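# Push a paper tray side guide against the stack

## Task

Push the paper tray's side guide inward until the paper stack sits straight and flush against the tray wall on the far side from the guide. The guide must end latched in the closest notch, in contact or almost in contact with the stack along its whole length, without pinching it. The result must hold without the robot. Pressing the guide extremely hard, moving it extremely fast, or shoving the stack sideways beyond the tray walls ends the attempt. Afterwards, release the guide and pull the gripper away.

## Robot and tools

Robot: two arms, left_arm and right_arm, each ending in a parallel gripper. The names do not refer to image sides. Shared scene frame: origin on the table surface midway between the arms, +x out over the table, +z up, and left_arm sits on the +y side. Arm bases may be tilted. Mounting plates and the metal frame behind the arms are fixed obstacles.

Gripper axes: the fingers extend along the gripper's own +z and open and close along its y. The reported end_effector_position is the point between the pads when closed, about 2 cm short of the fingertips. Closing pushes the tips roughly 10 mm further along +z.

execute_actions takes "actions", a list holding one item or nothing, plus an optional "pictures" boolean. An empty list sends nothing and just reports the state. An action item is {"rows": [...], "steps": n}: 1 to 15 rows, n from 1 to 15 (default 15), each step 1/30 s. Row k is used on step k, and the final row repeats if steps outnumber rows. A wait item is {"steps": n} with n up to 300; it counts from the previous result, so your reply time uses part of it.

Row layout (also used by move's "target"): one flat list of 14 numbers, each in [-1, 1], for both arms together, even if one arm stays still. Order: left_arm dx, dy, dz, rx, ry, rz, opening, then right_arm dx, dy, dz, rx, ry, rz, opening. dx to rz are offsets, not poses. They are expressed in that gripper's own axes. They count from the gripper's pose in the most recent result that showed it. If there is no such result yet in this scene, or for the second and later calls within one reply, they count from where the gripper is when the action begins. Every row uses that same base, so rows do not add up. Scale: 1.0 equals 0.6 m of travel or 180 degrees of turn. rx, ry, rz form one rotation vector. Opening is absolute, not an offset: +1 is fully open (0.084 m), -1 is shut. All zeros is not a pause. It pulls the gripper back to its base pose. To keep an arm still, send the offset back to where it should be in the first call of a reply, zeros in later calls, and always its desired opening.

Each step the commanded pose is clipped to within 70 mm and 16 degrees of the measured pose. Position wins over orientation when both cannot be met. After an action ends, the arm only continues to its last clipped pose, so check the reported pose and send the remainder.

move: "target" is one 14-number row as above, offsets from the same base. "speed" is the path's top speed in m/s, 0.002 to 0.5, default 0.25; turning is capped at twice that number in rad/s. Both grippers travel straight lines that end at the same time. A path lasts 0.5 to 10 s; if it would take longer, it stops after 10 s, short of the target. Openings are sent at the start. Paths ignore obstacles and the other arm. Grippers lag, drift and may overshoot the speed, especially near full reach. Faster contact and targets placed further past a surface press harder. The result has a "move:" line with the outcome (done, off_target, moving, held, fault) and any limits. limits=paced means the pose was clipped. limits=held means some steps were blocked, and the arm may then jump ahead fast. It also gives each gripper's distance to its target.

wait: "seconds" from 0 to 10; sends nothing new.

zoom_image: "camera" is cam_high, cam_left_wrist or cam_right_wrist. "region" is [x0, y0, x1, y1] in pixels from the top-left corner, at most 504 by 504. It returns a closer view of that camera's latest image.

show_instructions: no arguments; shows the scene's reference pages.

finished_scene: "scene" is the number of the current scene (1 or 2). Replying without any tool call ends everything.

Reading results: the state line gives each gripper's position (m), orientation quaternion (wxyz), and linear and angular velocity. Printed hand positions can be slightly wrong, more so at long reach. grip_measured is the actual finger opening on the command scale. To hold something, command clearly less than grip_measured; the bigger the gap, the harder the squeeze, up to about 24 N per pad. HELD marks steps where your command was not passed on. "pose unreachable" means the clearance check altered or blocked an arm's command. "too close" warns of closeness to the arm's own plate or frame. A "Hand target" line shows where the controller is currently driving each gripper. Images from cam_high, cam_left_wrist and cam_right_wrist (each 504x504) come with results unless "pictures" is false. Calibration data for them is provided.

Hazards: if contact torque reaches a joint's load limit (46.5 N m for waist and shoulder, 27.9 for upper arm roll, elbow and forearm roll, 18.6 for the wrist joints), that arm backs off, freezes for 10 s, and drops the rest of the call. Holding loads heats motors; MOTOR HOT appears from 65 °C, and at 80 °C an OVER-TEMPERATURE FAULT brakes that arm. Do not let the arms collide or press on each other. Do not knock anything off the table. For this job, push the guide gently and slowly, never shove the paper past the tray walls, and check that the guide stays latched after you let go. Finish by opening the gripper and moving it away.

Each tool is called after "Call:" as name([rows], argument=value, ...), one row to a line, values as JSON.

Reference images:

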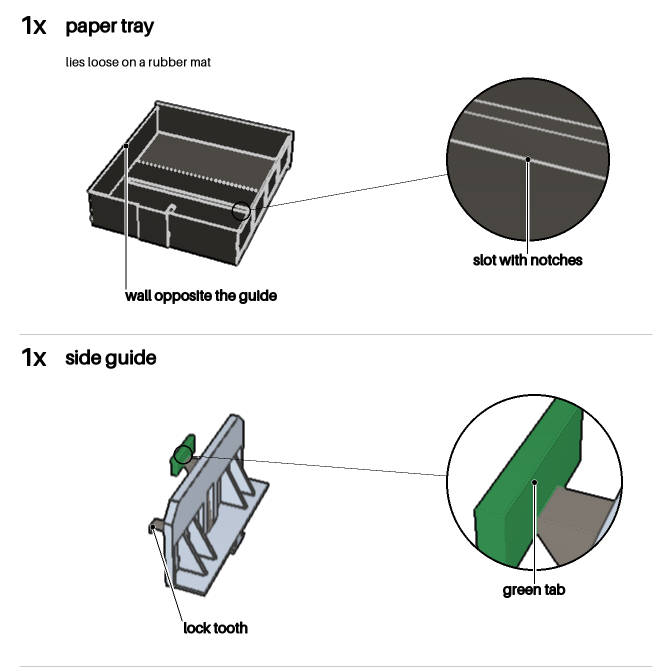

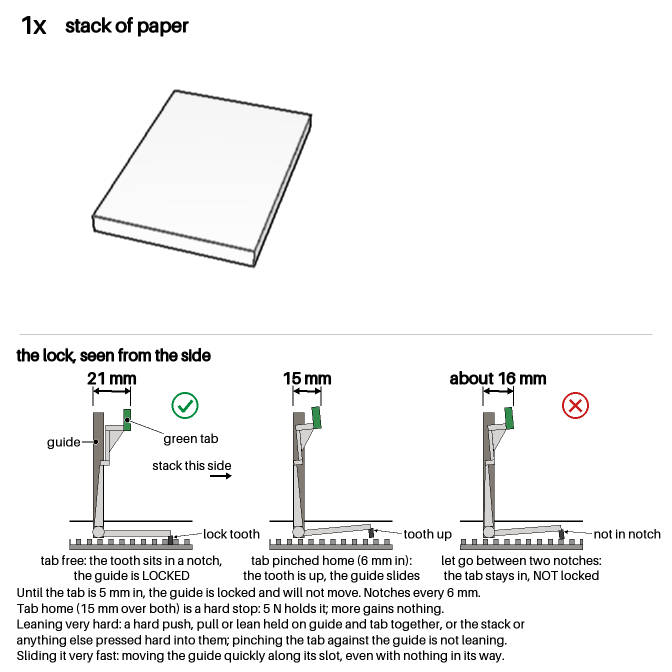

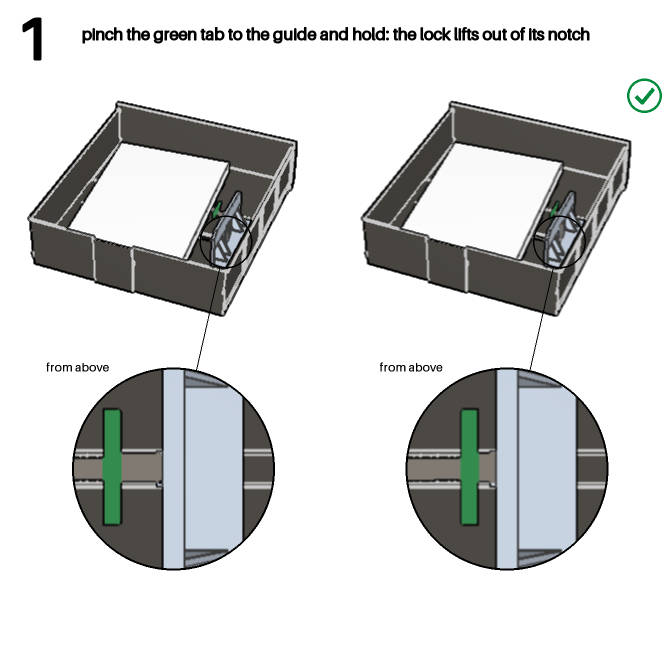

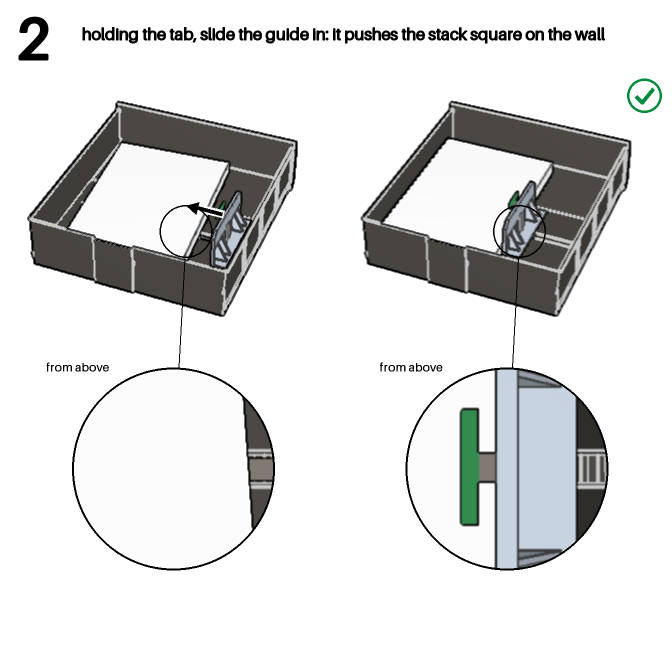

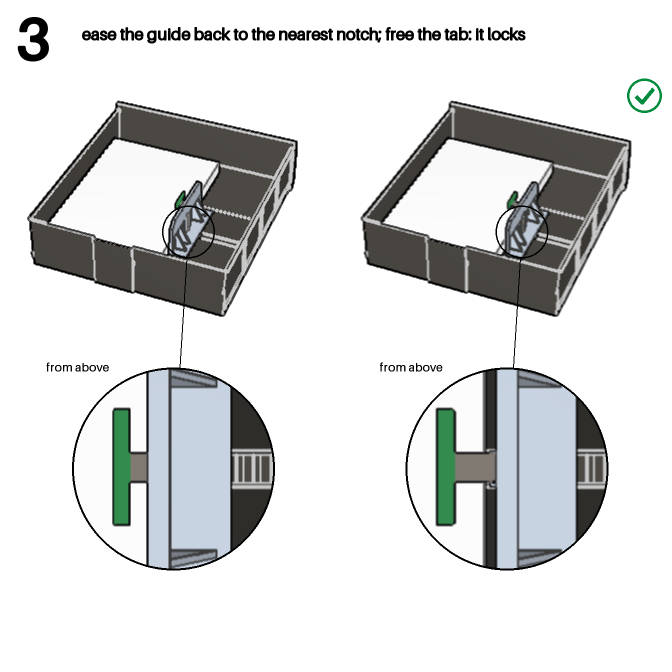

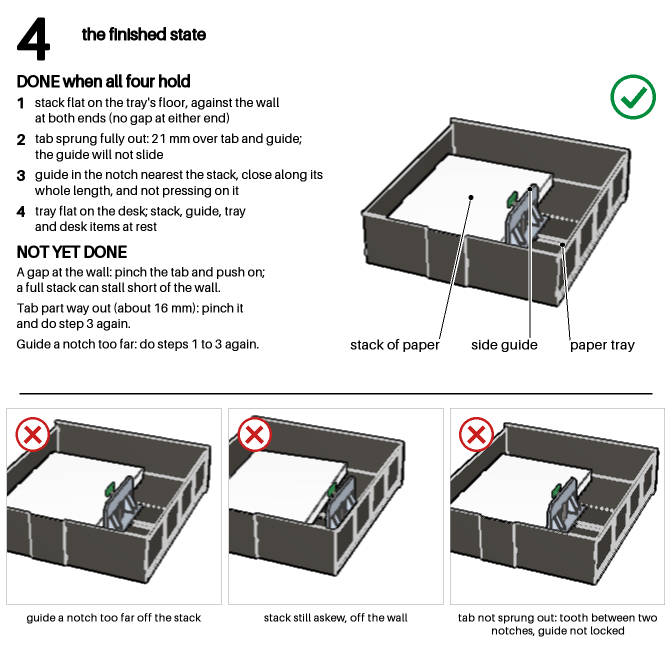

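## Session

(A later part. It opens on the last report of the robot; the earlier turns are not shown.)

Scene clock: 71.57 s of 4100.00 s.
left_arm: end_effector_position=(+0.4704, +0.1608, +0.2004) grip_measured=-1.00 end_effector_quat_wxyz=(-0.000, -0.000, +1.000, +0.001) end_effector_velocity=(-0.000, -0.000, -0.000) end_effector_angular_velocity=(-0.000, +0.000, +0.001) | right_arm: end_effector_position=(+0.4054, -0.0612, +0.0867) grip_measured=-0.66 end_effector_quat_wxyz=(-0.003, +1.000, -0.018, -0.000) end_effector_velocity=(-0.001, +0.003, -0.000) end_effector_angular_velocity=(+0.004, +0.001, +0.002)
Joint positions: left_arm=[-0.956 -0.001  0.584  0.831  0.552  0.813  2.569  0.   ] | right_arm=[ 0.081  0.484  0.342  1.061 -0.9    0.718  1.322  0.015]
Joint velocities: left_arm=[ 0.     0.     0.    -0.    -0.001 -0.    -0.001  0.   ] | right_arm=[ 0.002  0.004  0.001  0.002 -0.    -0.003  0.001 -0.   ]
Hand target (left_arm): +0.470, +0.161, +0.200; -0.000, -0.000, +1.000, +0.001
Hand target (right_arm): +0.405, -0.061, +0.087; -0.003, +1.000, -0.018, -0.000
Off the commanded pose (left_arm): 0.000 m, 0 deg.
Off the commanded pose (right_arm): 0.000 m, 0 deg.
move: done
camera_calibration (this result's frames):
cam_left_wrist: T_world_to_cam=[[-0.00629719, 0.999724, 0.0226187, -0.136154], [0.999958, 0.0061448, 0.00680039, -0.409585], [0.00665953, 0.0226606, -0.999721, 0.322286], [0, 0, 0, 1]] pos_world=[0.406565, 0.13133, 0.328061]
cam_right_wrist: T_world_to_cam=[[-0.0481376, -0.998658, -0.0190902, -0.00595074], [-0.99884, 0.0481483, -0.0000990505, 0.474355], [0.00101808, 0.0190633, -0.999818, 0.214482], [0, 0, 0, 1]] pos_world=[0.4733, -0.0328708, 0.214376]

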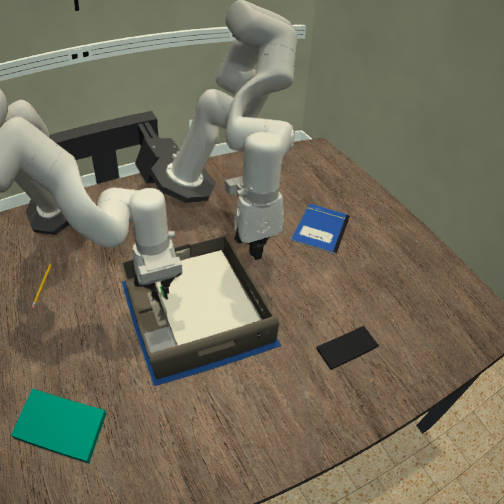

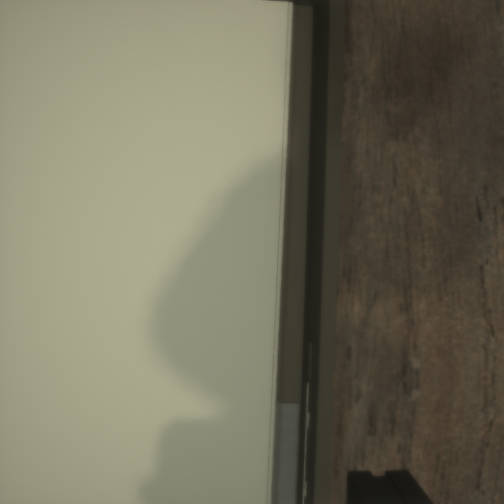

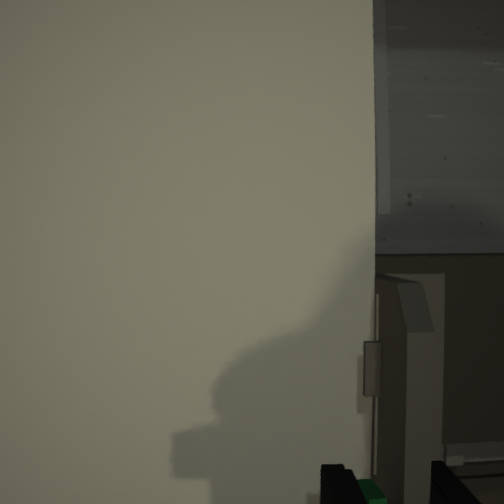

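Call:
move(target=[0,0,0,0,0,0,-1,0,-0.015,0,0,0,0,-0.78], speed=0.005)

Call:
zoom_image(camera="cam_left_wrist", region=[220,300,420,500])

Scene clock: 80.23 s of 4100.00 s.
left_arm: end_effector_position=(+0.4704, +0.1608, +0.2004) grip_measured=-1.00 end_effector_quat_wxyz=(-0.000, -0.000, +1.000, +0.001) end_effector_velocity=(-0.000, -0.000, -0.000) end_effector_angular_velocity=(+0.001, +0.001, -0.000) | right_arm: end_effector_position=(+0.4056, -0.0522, +0.0867) grip_measured=-0.66 end_effector_quat_wxyz=(-0.003, +1.000, -0.018, -0.000) end_effector_velocity=(+0.000, +0.000, +0.000) end_effector_angular_velocity=(-0.001, -0.001, -0.000)
Joint positions: left_arm=[-0.956 -0.001  0.584  0.831  0.552  0.813  2.569  0.   ] | right_arm=[ 0.096  0.504  0.345  1.085 -0.9    0.73   1.331  0.015]
Joint velocities: left_arm=[-0.     0.001 -0.    -0.    -0.    -0.    -0.     0.   ] | right_arm=[ 0.001  0.001 -0.     0.002 -0.     0.002  0.001  0.   ]
Hand target (left_arm): +0.470, +0.161, +0.200; -0.000, -0.000, +1.000, +0.001
Hand target (right_arm): +0.406, -0.052, +0.087; -0.003, +1.000, -0.018, -0.000
Off the commanded pose (left_arm): 0.000 m, 0 deg.
Off the commanded pose (right_arm): 0.000 m, 0 deg.
After step 90, 3.70 s passed at rest.
move: done
camera_calibration (this result's frames):
cam_left_wrist: T_world_to_cam=[[-0.00629699, 0.999724, 0.0226188, -0.136154], [0.999958, 0.00614461, 0.00680028, -0.409585], [0.00665942, 0.0226606, -0.999721, 0.322286], [0, 0, 0, 1]] pos_world=[0.406564, 0.13133, 0.328061]
cam_right_wrist: T_world_to_cam=[[-0.0480758, -0.998658, -0.0192346, 0.00304766], [-0.998843, 0.0480848, -0.0000070098, 0.474152], [0.000931894, 0.019212, -0.999815, 0.214385], [0, 0, 0, 1]] pos_world=[0.47355, -0.0238747, 0.214407]

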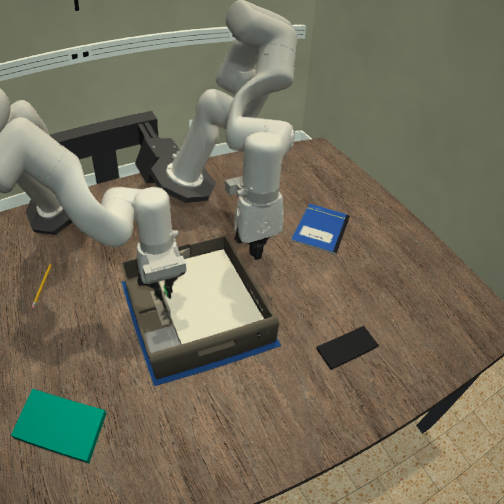

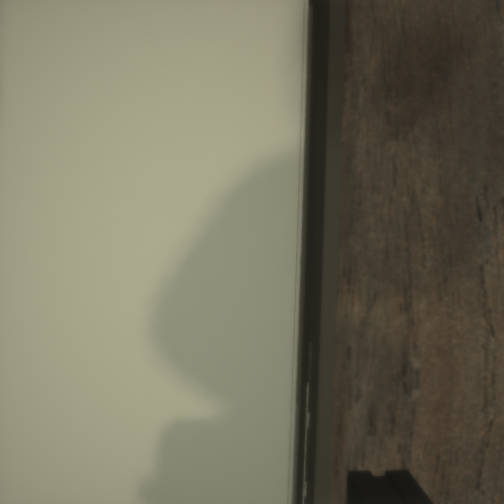

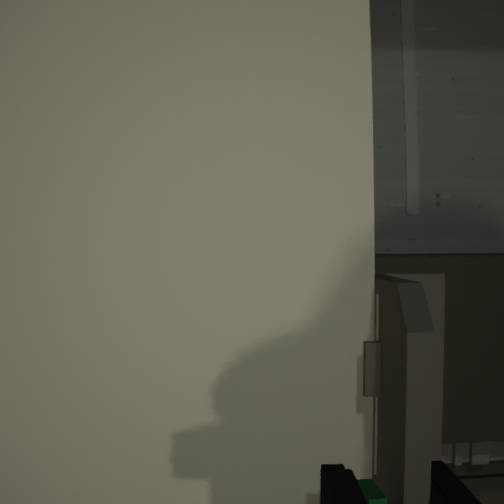

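Region (220, 300, 420, 500) of cam_left_wrist's 504x504 image, scaled by 2.520, with more detail than that image has.

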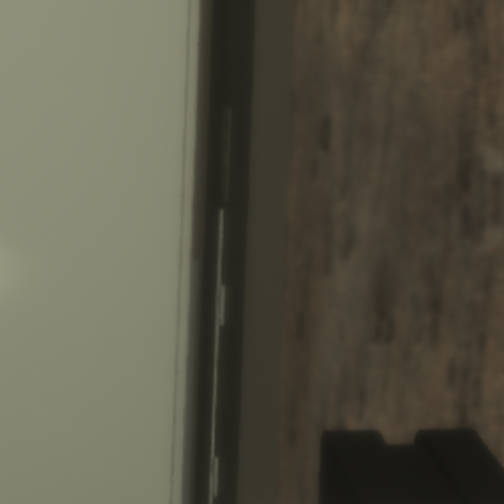

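Call:
move(target=[0,0,0,0,0,0,-1,0,-0.004,0,0,0,0,-0.78], speed=0.003)

Call:
move(target=[0,0,0,0,0,0,-1,0,-0.002,0,0,0,0,-0.78], speed=0.003)

Call:
zoom_image(camera="cam_left_wrist", region=[220,300,420,500])

Call:
zoom_image(camera="cam_right_wrist", region=[304,304,504,504])

Scene clock: 87.80 s of 4100.00 s.
left_arm: end_effector_position=(+0.4704, +0.1608, +0.2004) grip_measured=-1.00 end_effector_quat_wxyz=(-0.000, -0.000, +1.000, +0.001) end_effector_velocity=(+0.000, +0.000, -0.000) end_effector_angular_velocity=(+0.000, +0.000, +0.001) | right_arm: end_effector_position=(+0.4057, -0.0498, +0.0867) grip_measured=-0.66 end_effector_quat_wxyz=(-0.003, +1.000, -0.018, -0.000) end_effector_velocity=(-0.000, +0.000, +0.000) end_effector_angular_velocity=(+0.000, +0.001, -0.001)
Joint positions: left_arm=[-0.956 -0.001  0.584  0.831  0.552  0.813  2.569  0.   ] | right_arm=[ 0.1    0.509  0.345  1.091 -0.9    0.733  1.334  0.015]
Joint velocities: left_arm=[ 0.001  0.    -0.     0.     0.     0.     0.     0.   ] | right_arm=[ 0.001 -0.    -0.     0.     0.002 -0.     0.     0.   ]
Hand target (left_arm): +0.470, +0.161, +0.200; -0.000, -0.000, +1.000, +0.001
Hand target (right_arm): +0.406, -0.050, +0.087; -0.003, +1.000, -0.018, -0.000
Off the commanded pose (left_arm): 0.000 m, 0 deg.
Off the commanded pose (right_arm): 0.000 m, 0 deg.
After step 90, 3.53 s passed at rest.
move: done
camera_calibration (this result's frames):
cam_left_wrist: T_world_to_cam=[[-0.00629693, 0.999724, 0.0226188, -0.136154], [0.999958, 0.00614454, 0.00680025, -0.409585], [0.00665939, 0.0226607, -0.999721, 0.322286], [0, 0, 0, 1]] pos_world=[0.406564, 0.13133, 0.328061]
cam_right_wrist: T_world_to_cam=[[-0.0480781, -0.998657, -0.019287, 0.00543666], [-0.998843, 0.0480871, -0.0000037854, 0.474121], [0.000931237, 0.0192645, -0.999814, 0.214346], [0, 0, 0, 1]] pos_world=[0.473634, -0.021499, 0.214413]

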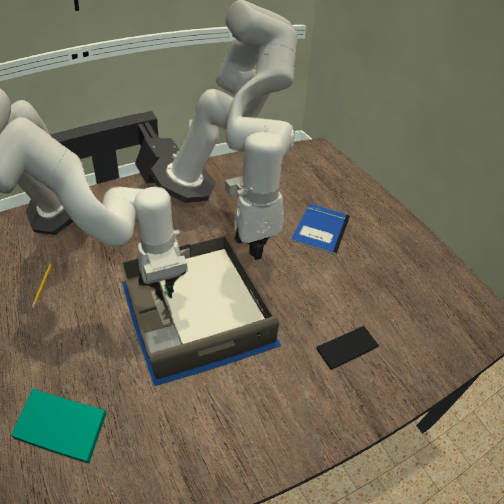

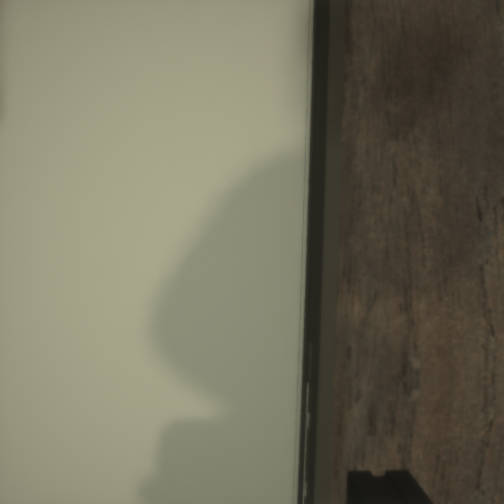

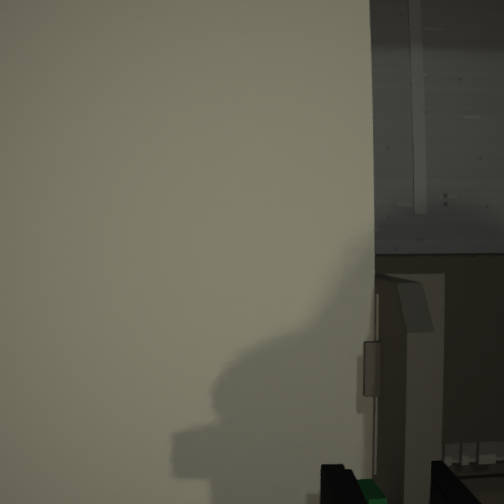

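Scene clock: 88.50 s of 4100.00 s.
left_arm: end_effector_position=(+0.4704, +0.1608, +0.2004) grip_measured=-1.00 end_effector_quat_wxyz=(-0.000, -0.000, +1.000, +0.001) end_effector_velocity=(-0.000, +0.000, -0.000) end_effector_angular_velocity=(+0.001, +0.001, +0.000) | right_arm: end_effector_position=(+0.4058, -0.0486, +0.0867) grip_measured=-0.66 end_effector_quat_wxyz=(-0.003, +1.000, -0.018, -0.000) end_effector_velocity=(+0.000, +0.001, +0.000) end_effector_angular_velocity=(+0.001, +0.001, -0.001)
Joint positions: left_arm=[-0.956 -0.001  0.584  0.831  0.552  0.813  2.569  0.   ] | right_arm=[ 0.102  0.512  0.345  1.094 -0.9    0.735  1.335  0.015]
Joint velocities: left_arm=[ 0.  0.  0. -0.  0.  0.  0.  0.] | right_arm=[0.001 0.001 0.    0.002 0.002 0.    0.    0.   ]
Hand target (left_arm): +0.470, +0.161, +0.200; -0.000, -0.000, +1.000, +0.001
Hand target (right_arm): +0.406, -0.049, +0.087; -0.003, +1.000, -0.018, -0.000
Off the commanded pose (left_arm): 0.000 m, 0 deg.
Off the commanded pose (right_arm): 0.000 m, 0 deg.
move: done
camera_calibration (this result's frames):
cam_left_wrist: T_world_to_cam=[[-0.00629709, 0.999724, 0.0226189, -0.136154], [0.999958, 0.00614471, 0.00680003, -0.409585], [0.00665917, 0.0226608, -0.999721, 0.322286], [0, 0, 0, 1]] pos_world=[0.406564, 0.13133, 0.328061]
cam_right_wrist: T_world_to_cam=[[-0.04807, -0.998657, -0.0193109, 0.00661791], [-0.998844, 0.0480789, 0.0000047339, 0.474096], [0.000923716, 0.0192887, -0.999814, 0.214334], [0, 0, 0, 1]] pos_world=[0.473668, -0.0203192, 0.214419]

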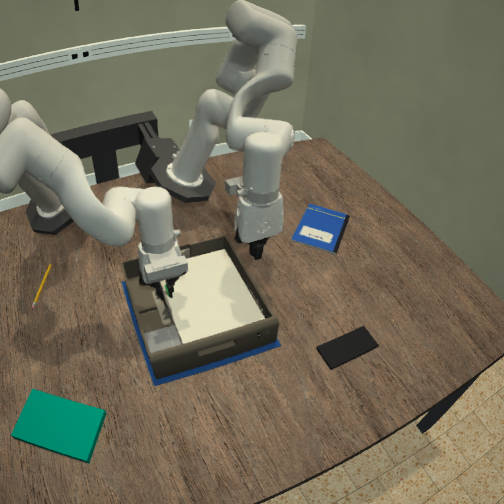

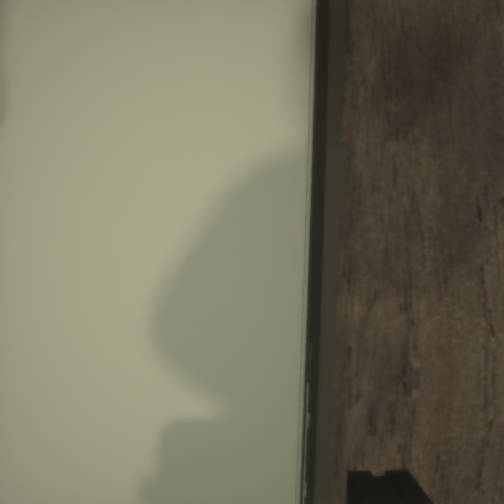

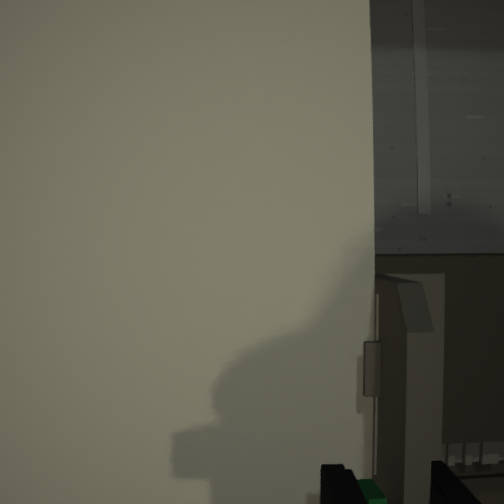

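Region (220, 300, 420, 500) of cam_left_wrist's 504x504 image, scaled by 2.520, with more detail than that image has.

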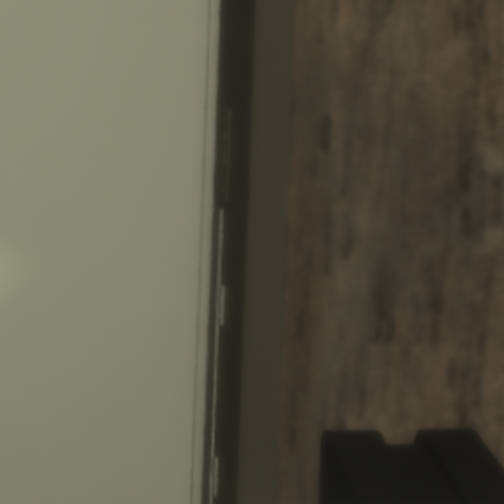

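Region (304, 304, 504, 504) of cam_right_wrist's 504x504 image, scaled by 2.520, with more detail than that image has.

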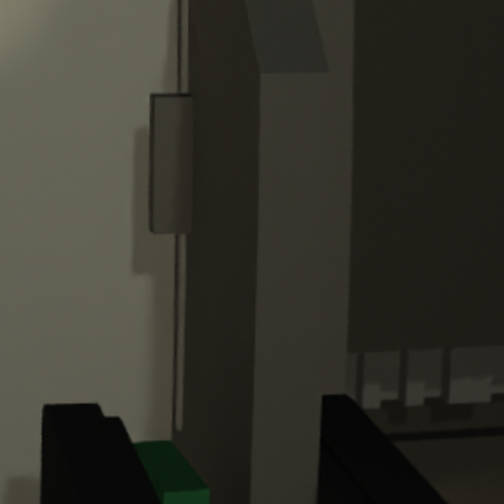

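Still moving freely; a bit more.

Call:
move(target=[0,0,0,0,0,0,-1,0,-0.002,0,0,0,0,-0.78], speed=0.002)

Call:
zoom_image(camera="cam_left_wrist", region=[220,300,420,500])

Call:
zoom_image(camera="cam_left_wrist", region=[220,0,420,200])

Scene clock: 94.47 s of 4100.00 s.
left_arm: end_effector_position=(+0.4704, +0.1608, +0.2004) grip_measured=-1.00 end_effector_quat_wxyz=(-0.000, -0.000, +1.000, +0.001) end_effector_velocity=(-0.000, -0.000, +0.000) end_effector_angular_velocity=(-0.001, +0.000, +0.001) | right_arm: end_effector_position=(+0.4058, -0.0475, +0.0867) grip_measured=-0.66 end_effector_quat_wxyz=(-0.003, +1.000, -0.018, -0.000) end_effector_velocity=(+0.001, -0.000, +0.000) end_effector_angular_velocity=(-0.000, -0.001, -0.001)
Joint positions: left_arm=[-0.956 -0.001  0.584  0.831  0.552  0.813  2.569  0.   ] | right_arm=[ 0.104  0.514  0.346  1.097 -0.9    0.736  1.336  0.015]
Joint velocities: left_arm=[-0.    -0.001  0.    -0.    -0.001  0.    -0.001  0.   ] | right_arm=[ 0.    -0.    -0.     0.001  0.     0.001  0.    -0.   ]
Hand target (left_arm): +0.470, +0.161, +0.200; -0.000, -0.000, +1.000, +0.001
Hand target (right_arm): +0.406, -0.047, +0.087; -0.003, +1.000, -0.018, -0.000
Off the commanded pose (left_arm): 0.000 m, 0 deg.
Off the commanded pose (right_arm): 0.000 m, 0 deg.
After step 90, 2.17 s passed at rest.
move: done
camera_calibration (this result's frames):
cam_left_wrist: T_world_to_cam=[[-0.00629733, 0.999724, 0.0226188, -0.136154], [0.999958, 0.00614495, 0.0068001, -0.409585], [0.00665924, 0.0226607, -0.999721, 0.322286], [0, 0, 0, 1]] pos_world=[0.406564, 0.13133, 0.328061]
cam_right_wrist: T_world_to_cam=[[-0.0480768, -0.998657, -0.0193015, 0.00779237], [-0.998843, 0.0480854, 0.0000158258, 0.474074], [0.000912316, 0.0192799, -0.999814, 0.214319], [0, 0, 0, 1]] pos_world=[0.473705, -0.0191462, 0.214422]

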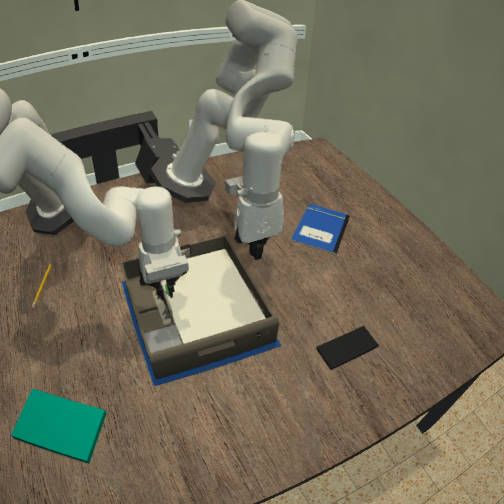

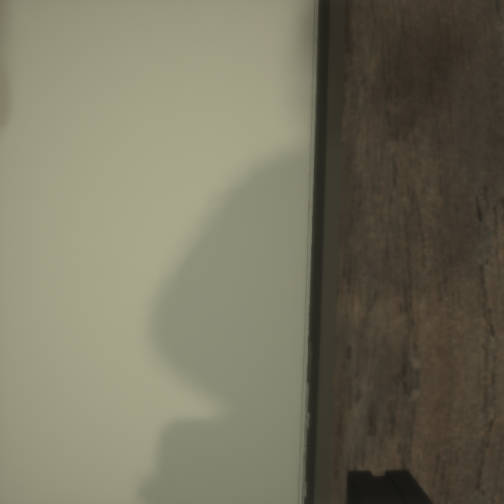

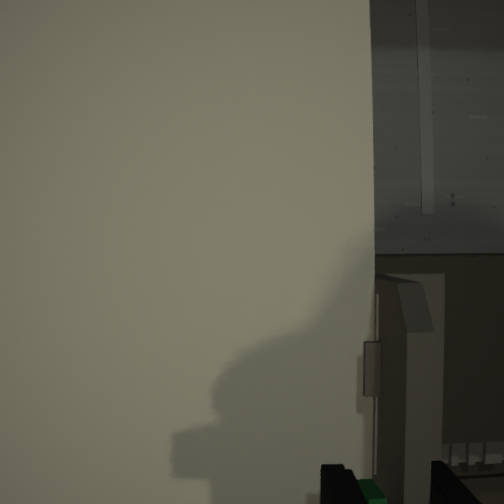

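Region (220, 300, 420, 500) of cam_left_wrist's 504x504 image, scaled by 2.520, with more detail than that image has.

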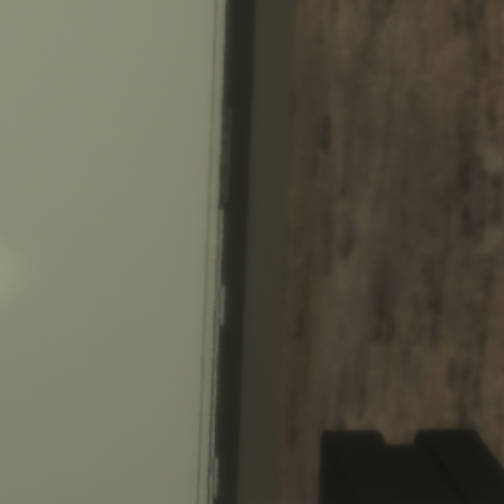

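Region (220, 0, 420, 200) of cam_left_wrist's 504x504 image, scaled by 2.520, with more detail than that image has.

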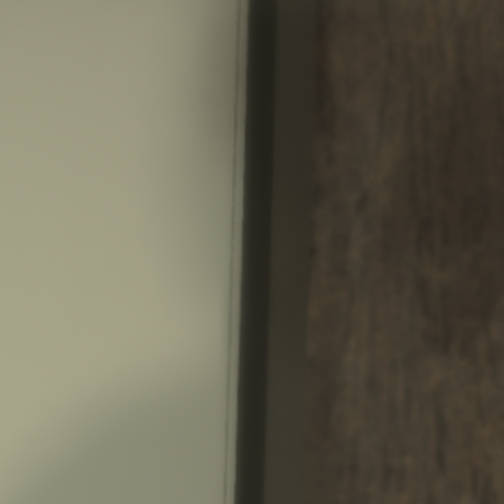

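Call:
move(target=[0,0,0,0,0,0,-1,0,-0.002,0,0,0,0,-0.78], speed=0.002)

Call:
zoom_image(camera="cam_left_wrist", region=[220,300,420,500])

Call:
zoom_image(camera="cam_left_wrist", region=[220,0,420,200])

Scene clock: 100.20 s of 4100.00 s.
left_arm: end_effector_position=(+0.4704, +0.1608, +0.2004) grip_measured=-1.00 end_effector_quat_wxyz=(-0.000, -0.000, +1.000, +0.001) end_effector_velocity=(-0.000, -0.000, -0.000) end_effector_angular_velocity=(+0.001, +0.001, +0.000) | right_arm: end_effector_position=(+0.4059, -0.0469, +0.0867) grip_measured=-0.66 end_effector_quat_wxyz=(-0.002, +1.000, -0.018, -0.001) end_effector_velocity=(-0.000, +0.001, -0.000) end_effector_angular_velocity=(+0.001, +0.001, -0.000)
Joint positions: left_arm=[-0.956 -0.001  0.584  0.831  0.552  0.813  2.569  0.   ] | right_arm=[ 0.106  0.516  0.346  1.1   -0.899  0.739  1.337  0.015]
Joint velocities: left_arm=[-0.001  0.001  0.    -0.     0.     0.    -0.001  0.   ] | right_arm=[0.001 0.002 0.001 0.001 0.001 0.    0.    0.   ]
Hand target (left_arm): +0.470, +0.161, +0.200; -0.000, -0.000, +1.000, +0.001
Hand target (right_arm): +0.406, -0.046, +0.087; -0.003, +1.000, -0.018, -0.001
Off the commanded pose (left_arm): 0.000 m, 0 deg.
Off the commanded pose (right_arm): 0.001 m, 0 deg.
After step 90, 1.93 s passed at rest.
move: done
camera_calibration (this result's frames):
cam_left_wrist: T_world_to_cam=[[-0.00629738, 0.999724, 0.0226189, -0.136154], [0.999958, 0.00614499, 0.00680012, -0.409585], [0.00665925, 0.0226608, -0.999721, 0.322286], [0, 0, 0, 1]] pos_world=[0.406564, 0.13133, 0.328061]
cam_right_wrist: T_world_to_cam=[[-0.0486, -0.998659, -0.0178363, 0.00840021], [-0.998818, 0.0486065, 0.0000645636, 0.474169], [0.000802482, 0.0178183, -0.999841, 0.214287], [0, 0, 0, 1]] pos_world=[0.473844, -0.018477, 0.214372]

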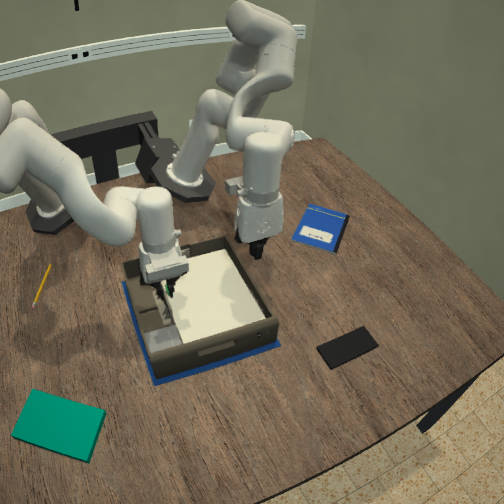

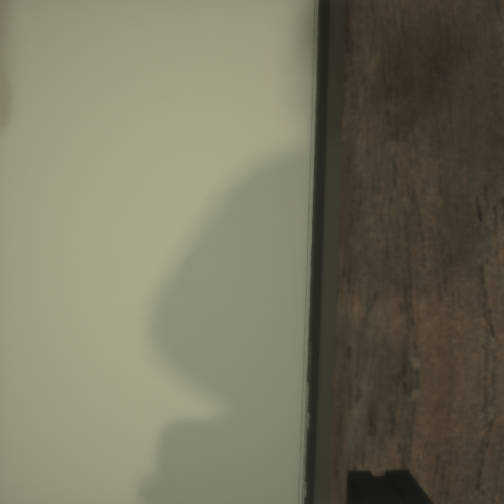

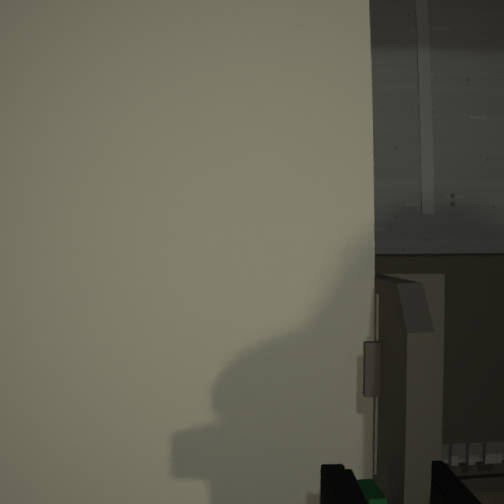

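Region (220, 300, 420, 500) of cam_left_wrist's 504x504 image, scaled by 2.520, with more detail than that image has.

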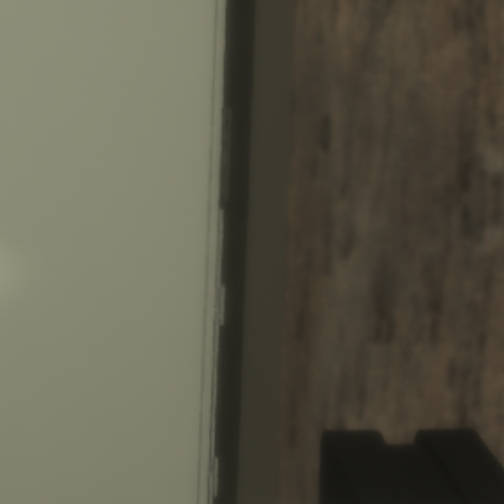

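Region (220, 0, 420, 200) of cam_left_wrist's 504x504 image, scaled by 2.520, with more detail than that image has.

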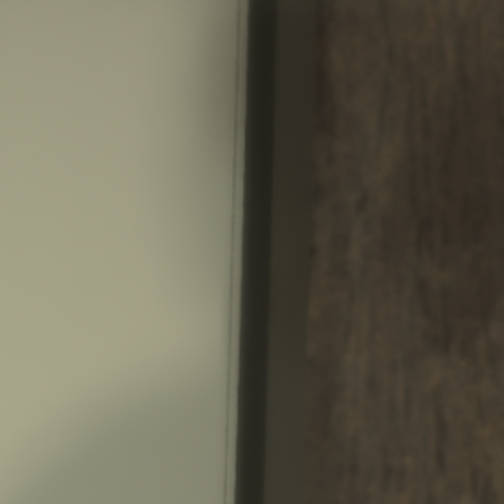

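Call:
move(target=[0,0,0,0,0,0,-1,0,0.0032,0,0,0,0,-0.78], speed=0.003)

Call:
execute_actions([
  {"rows":[[0,0,0,0,0,0,-1,0,0,0,0,0,0,-0.66],[0,0,0,0,0,0,-1,0,-0.0005,0,0,0,0,-0.64],[0,0,0,0,0,0,-1,0,-0.001,0,0,0,0,-0.62],[0,0,0,0,0,0,-1,0,-0.0017,0,0,0,0,-0.6],[0,0,0,0,0,0,-1,0,-0.0024,0,0,0,0,-0.58],[0,0,0,0,0,0,-1,0,-0.0031,0,0,0,0,-0.56],[0,0,0,0,0,0,-1,0,-0.0038,0,0,0,0,-0.54],[0,0,0,0,0,0,-1,0,-0.0045,0,0,0,0,-0.52],[0,0,0,0,0,0,-1,0,-0.005,0,0,0,0,-0.48],[0,0,0,0,0,0,-1,0,-0.005,0,0,0,0,-0.4],[0,0,0,0,0,0,-1,0,-0.005,0,0,0,0,-0.1]]},
], pictures=false)

Call:
move(target=[0,0,0,0,0,0,-1,0,0,-0.08,0,0,0,0], speed=0.1)

Call:
move(target=[-0.1,0,0,0,0,0,-1,-0.11,0.06,-0.1,0,0,0,0])

Scene clock: 115.97 s of 4100.00 s.
left_arm: end_effector_position=(+0.4704, +0.1608, +0.2004) grip_measured=-1.00 end_effector_quat_wxyz=(-0.000, -0.000, +1.000, +0.001) end_effector_velocity=(+0.000, +0.000, +0.000) end_effector_angular_velocity=(-0.001, -0.001, +0.000) | right_arm: end_effector_position=(+0.4056, -0.0475, +0.0867) grip_measured=-0.66 end_effector_quat_wxyz=(-0.004, +1.000, -0.018, -0.001) end_effector_velocity=(+0.001, -0.001, +0.001) end_effector_angular_velocity=(+0.001, -0.001, -0.003)
Joint positions: left_arm=[-0.956 -0.001  0.584  0.831  0.552  0.813  2.569  0.   ] | right_arm=[ 0.103  0.513  0.346  1.096 -0.9    0.734  1.335  0.015]
Joint velocities: left_arm=[ 0.    -0.001  0.    -0.     0.     0.     0.     0.   ] | right_arm=[-0.001 -0.003 -0.001 -0.001  0.002 -0.001 -0.    -0.   ]
Hand target (left_arm): +0.470, +0.161, +0.200; -0.000, -0.000, +1.000, +0.001
Hand target (right_arm): +0.406, -0.049, +0.087; -0.002, +1.000, -0.018, -0.001
Off the commanded pose (left_arm): 0.000 m, 0 deg.
Off the commanded pose (right_arm): 0.001 m, 0 deg.
After step 90, 11.73 s passed at rest.
move: done
camera_calibration (this result's frames):
cam_left_wrist: T_world_to_cam=[[-0.00629742, 0.999724, 0.0226188, -0.136154], [0.999958, 0.00614503, 0.0068002, -0.409585], [0.00665933, 0.0226607, -0.999721, 0.322286], [0, 0, 0, 1]] pos_world=[0.406564, 0.13133, 0.328061]
cam_right_wrist: T_world_to_cam=[[-0.0473642, -0.998663, -0.0206862, 0.00756689], [-0.998877, 0.0473729, 0.0000671686, 0.47387], [0.000912889, 0.0206662, -0.999786, 0.214364], [0, 0, 0, 1]] pos_world=[0.473501, -0.0193219, 0.214443]

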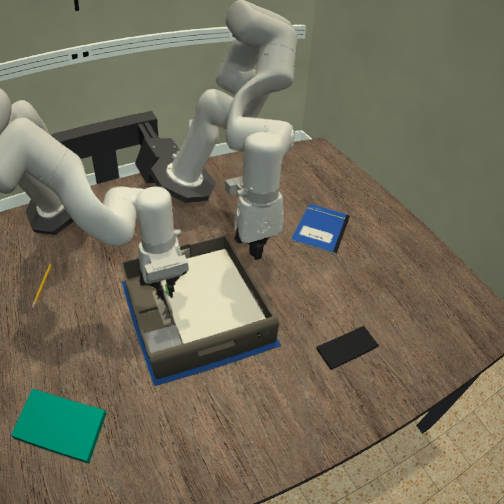

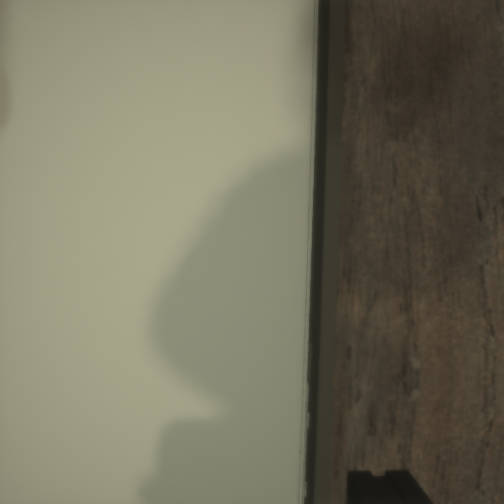

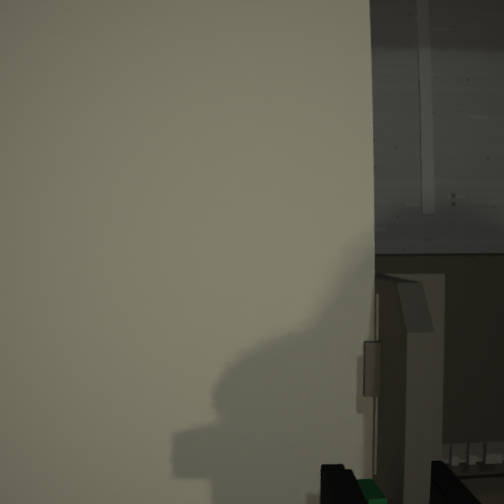

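Scene clock: 116.47 s of 4100.00 s.
left_arm: end_effector_position=(+0.4704, +0.1608, +0.2004) grip_measured=-1.00 end_effector_quat_wxyz=(-0.000, -0.000, +1.000, +0.001) end_effector_velocity=(-0.000, -0.000, -0.000) end_effector_angular_velocity=(+0.000, +0.001, -0.000) | right_arm: end_effector_position=(+0.4052, -0.0444, +0.0865) grip_measured=-0.14 end_effector_quat_wxyz=(-0.004, +1.000, -0.017, -0.001) end_effector_velocity=(+0.006, -0.002, +0.002) end_effector_angular_velocity=(-0.001, -0.008, -0.009)
Joint positions: left_arm=[-0.956 -0.001  0.584  0.831  0.552  0.813  2.569  0.   ] | right_arm=[ 0.108  0.52   0.347  1.103 -0.899  0.738  1.338  0.038]
Joint velocities: left_arm=[-0.001  0.001 -0.    -0.    -0.001  0.    -0.     0.   ] | right_arm=[ 0.    -0.003 -0.004  0.009 -0.001  0.004  0.001  0.023]
Hand target (left_arm): +0.470, +0.161, +0.200; -0.000, -0.000, +1.000, +0.001
Hand target (right_arm): +0.406, -0.045, +0.087; -0.004, +1.000, -0.018, -0.001
Off the commanded pose (left_arm): 0.000 m, 0 deg.
Off the commanded pose (right_arm): 0.001 m, 0 deg.
Steps of this call (steps 1 to 15: all 15 steps of this action). Readings (end_effector_position):
1: left_arm (+0.4704, +0.1608, +0.2004) | right_arm (+0.4056, -0.0475, +0.0867)
2: left_arm (+0.4704, +0.1608, +0.2004) | right_arm (+0.4056, -0.0475, +0.0867)
4: left_arm (+0.4704, +0.1608, +0.2004) | right_arm (+0.4056, -0.0473, +0.0867)
8: left_arm (+0.4704, +0.1608, +0.2004) | right_arm (+0.4040, -0.0459, +0.0858)
15: the state above

Scene clock: 117.60 s of 4100.00 s.
left_arm: end_effector_position=(+0.4704, +0.1608, +0.2004) grip_measured=-1.00 end_effector_quat_wxyz=(-0.000, -0.000, +1.000, +0.001) end_effector_velocity=(-0.000, -0.000, -0.001) end_effector_angular_velocity=(+0.001, +0.001, -0.001) | right_arm: end_effector_position=(+0.4056, -0.0449, +0.1341) grip_measured=-0.01 end_effector_quat_wxyz=(-0.003, +1.000, -0.018, -0.001) end_effector_velocity=(-0.000, +0.000, +0.002) end_effector_angular_velocity=(+0.001, +0.001, -0.000)
Joint positions: left_arm=[-0.956 -0.001  0.584  0.831  0.552  0.813  2.569  0.   ] | right_arm=[ 0.106  0.416  0.401  1.086 -0.801  0.813  1.28   0.044]
Joint velocities: left_arm=[-0.     0.002  0.    -0.     0.    -0.     0.     0.   ] | right_arm=[-0.    -0.004  0.003 -0.     0.006  0.003 -0.004  0.   ]
Hand target (left_arm): +0.470, +0.161, +0.200; -0.000, -0.000, +1.000, +0.001
Hand target (right_arm): +0.406, -0.045, +0.135; -0.004, +1.000, -0.018, -0.001
Off the commanded pose (left_arm): 0.000 m, 0 deg.
Off the commanded pose (right_arm): 0.001 m, 0 deg.
move: done
camera_calibration (this result's frames):
cam_left_wrist: T_world_to_cam=[[-0.00629731, 0.999724, 0.022619, -0.136154], [0.999958, 0.00614494, 0.00679996, -0.409585], [0.00665909, 0.0226609, -0.999721, 0.322286], [0, 0, 0, 1]] pos_world=[0.406564, 0.13133, 0.328061]
cam_right_wrist: T_world_to_cam=[[-0.0474034, -0.998674, -0.0200613, 0.0110438], [-0.998876, 0.0473961, 0.000841531, 0.4736], [0.000110411, 0.0200786, -0.999798, 0.262036], [0, 0, 0, 1]] pos_world=[0.473562, -0.0166789, 0.261807]

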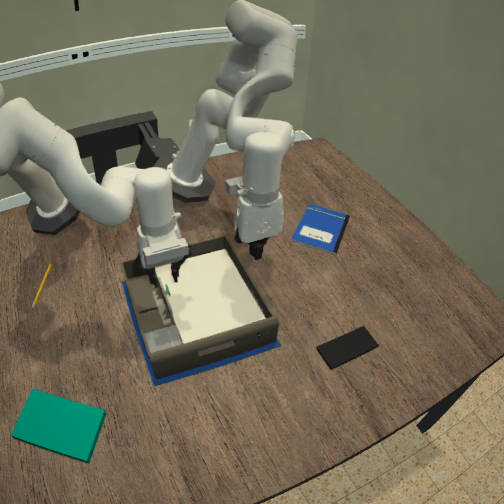

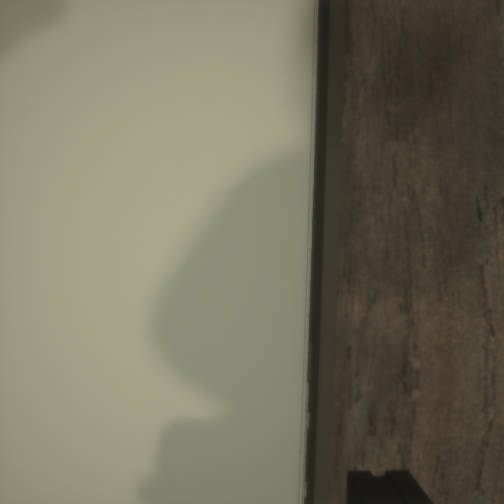

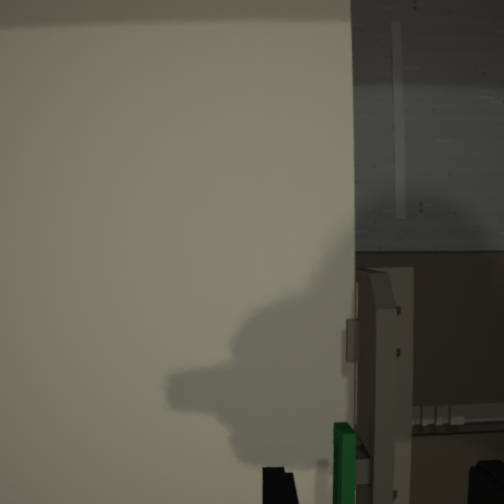

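Scene clock: 118.60 s of 4100.00 s.
left_arm: end_effector_position=(+0.5302, +0.1608, +0.2004) grip_measured=-1.00 end_effector_quat_wxyz=(-0.000, +0.000, +1.000, +0.001) end_effector_velocity=(+0.001, -0.000, +0.001) end_effector_angular_velocity=(-0.000, -0.001, -0.002) | right_arm: end_effector_position=(+0.3386, -0.0788, +0.1941) grip_measured=-0.01 end_effector_quat_wxyz=(-0.003, +1.000, -0.018, -0.001) end_effector_velocity=(-0.001, +0.000, +0.002) end_effector_angular_velocity=(+0.003, -0.001, +0.002)
Joint positions: left_arm=[-0.921  0.188  0.588  1.046  0.392  0.821  2.716  0.   ] | right_arm=[ 0.09   0.091  0.484  0.809 -0.622  0.812  1.236  0.044]
Joint velocities: left_arm=[-0.     0.001 -0.     0.003 -0.001  0.001  0.003  0.   ] | right_arm=[ 0.001 -0.006  0.002 -0.003  0.006 -0.001 -0.004 -0.   ]
Hand target (left_arm): +0.530, +0.161, +0.200; -0.000, +0.000, +1.000, +0.001
Hand target (right_arm): +0.339, -0.079, +0.194; -0.003, +1.000, -0.018, -0.001
Off the commanded pose (left_arm): 0.000 m, 0 deg.
Off the commanded pose (right_arm): 0.000 m, 0 deg.
move: done
camera_calibration (this result's frames):
cam_left_wrist: T_world_to_cam=[[-0.00597865, 0.999733, 0.022329, -0.135849], [0.999959, 0.00582485, 0.00694641, -0.469406], [0.00681449, 0.0223696, -0.999727, 0.321893], [0, 0, 0, 1]] pos_world=[0.466381, 0.131346, 0.328099]
cam_right_wrist: T_world_to_cam=[[-0.0471975, -0.998688, -0.0198489, -0.024873], [-0.998886, 0.0471818, 0.0012541, 0.408174], [-0.000315945, 0.019886, -0.999802, 0.32278], [0, 0, 0, 1]] pos_world=[0.406647, -0.0505175, 0.321711]

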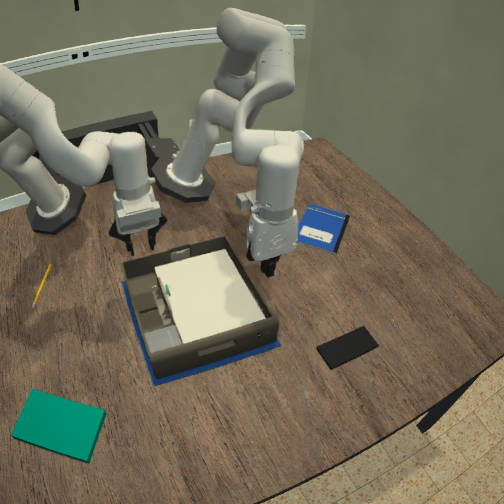

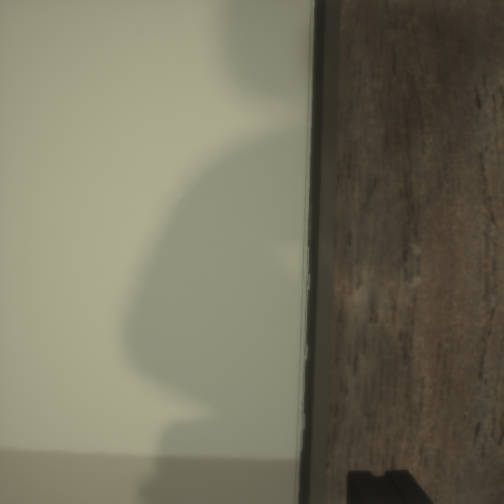

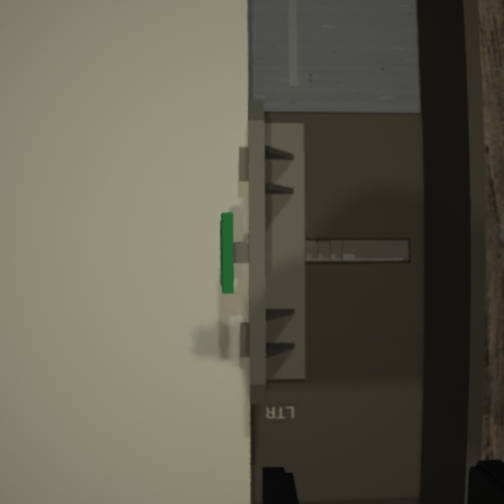

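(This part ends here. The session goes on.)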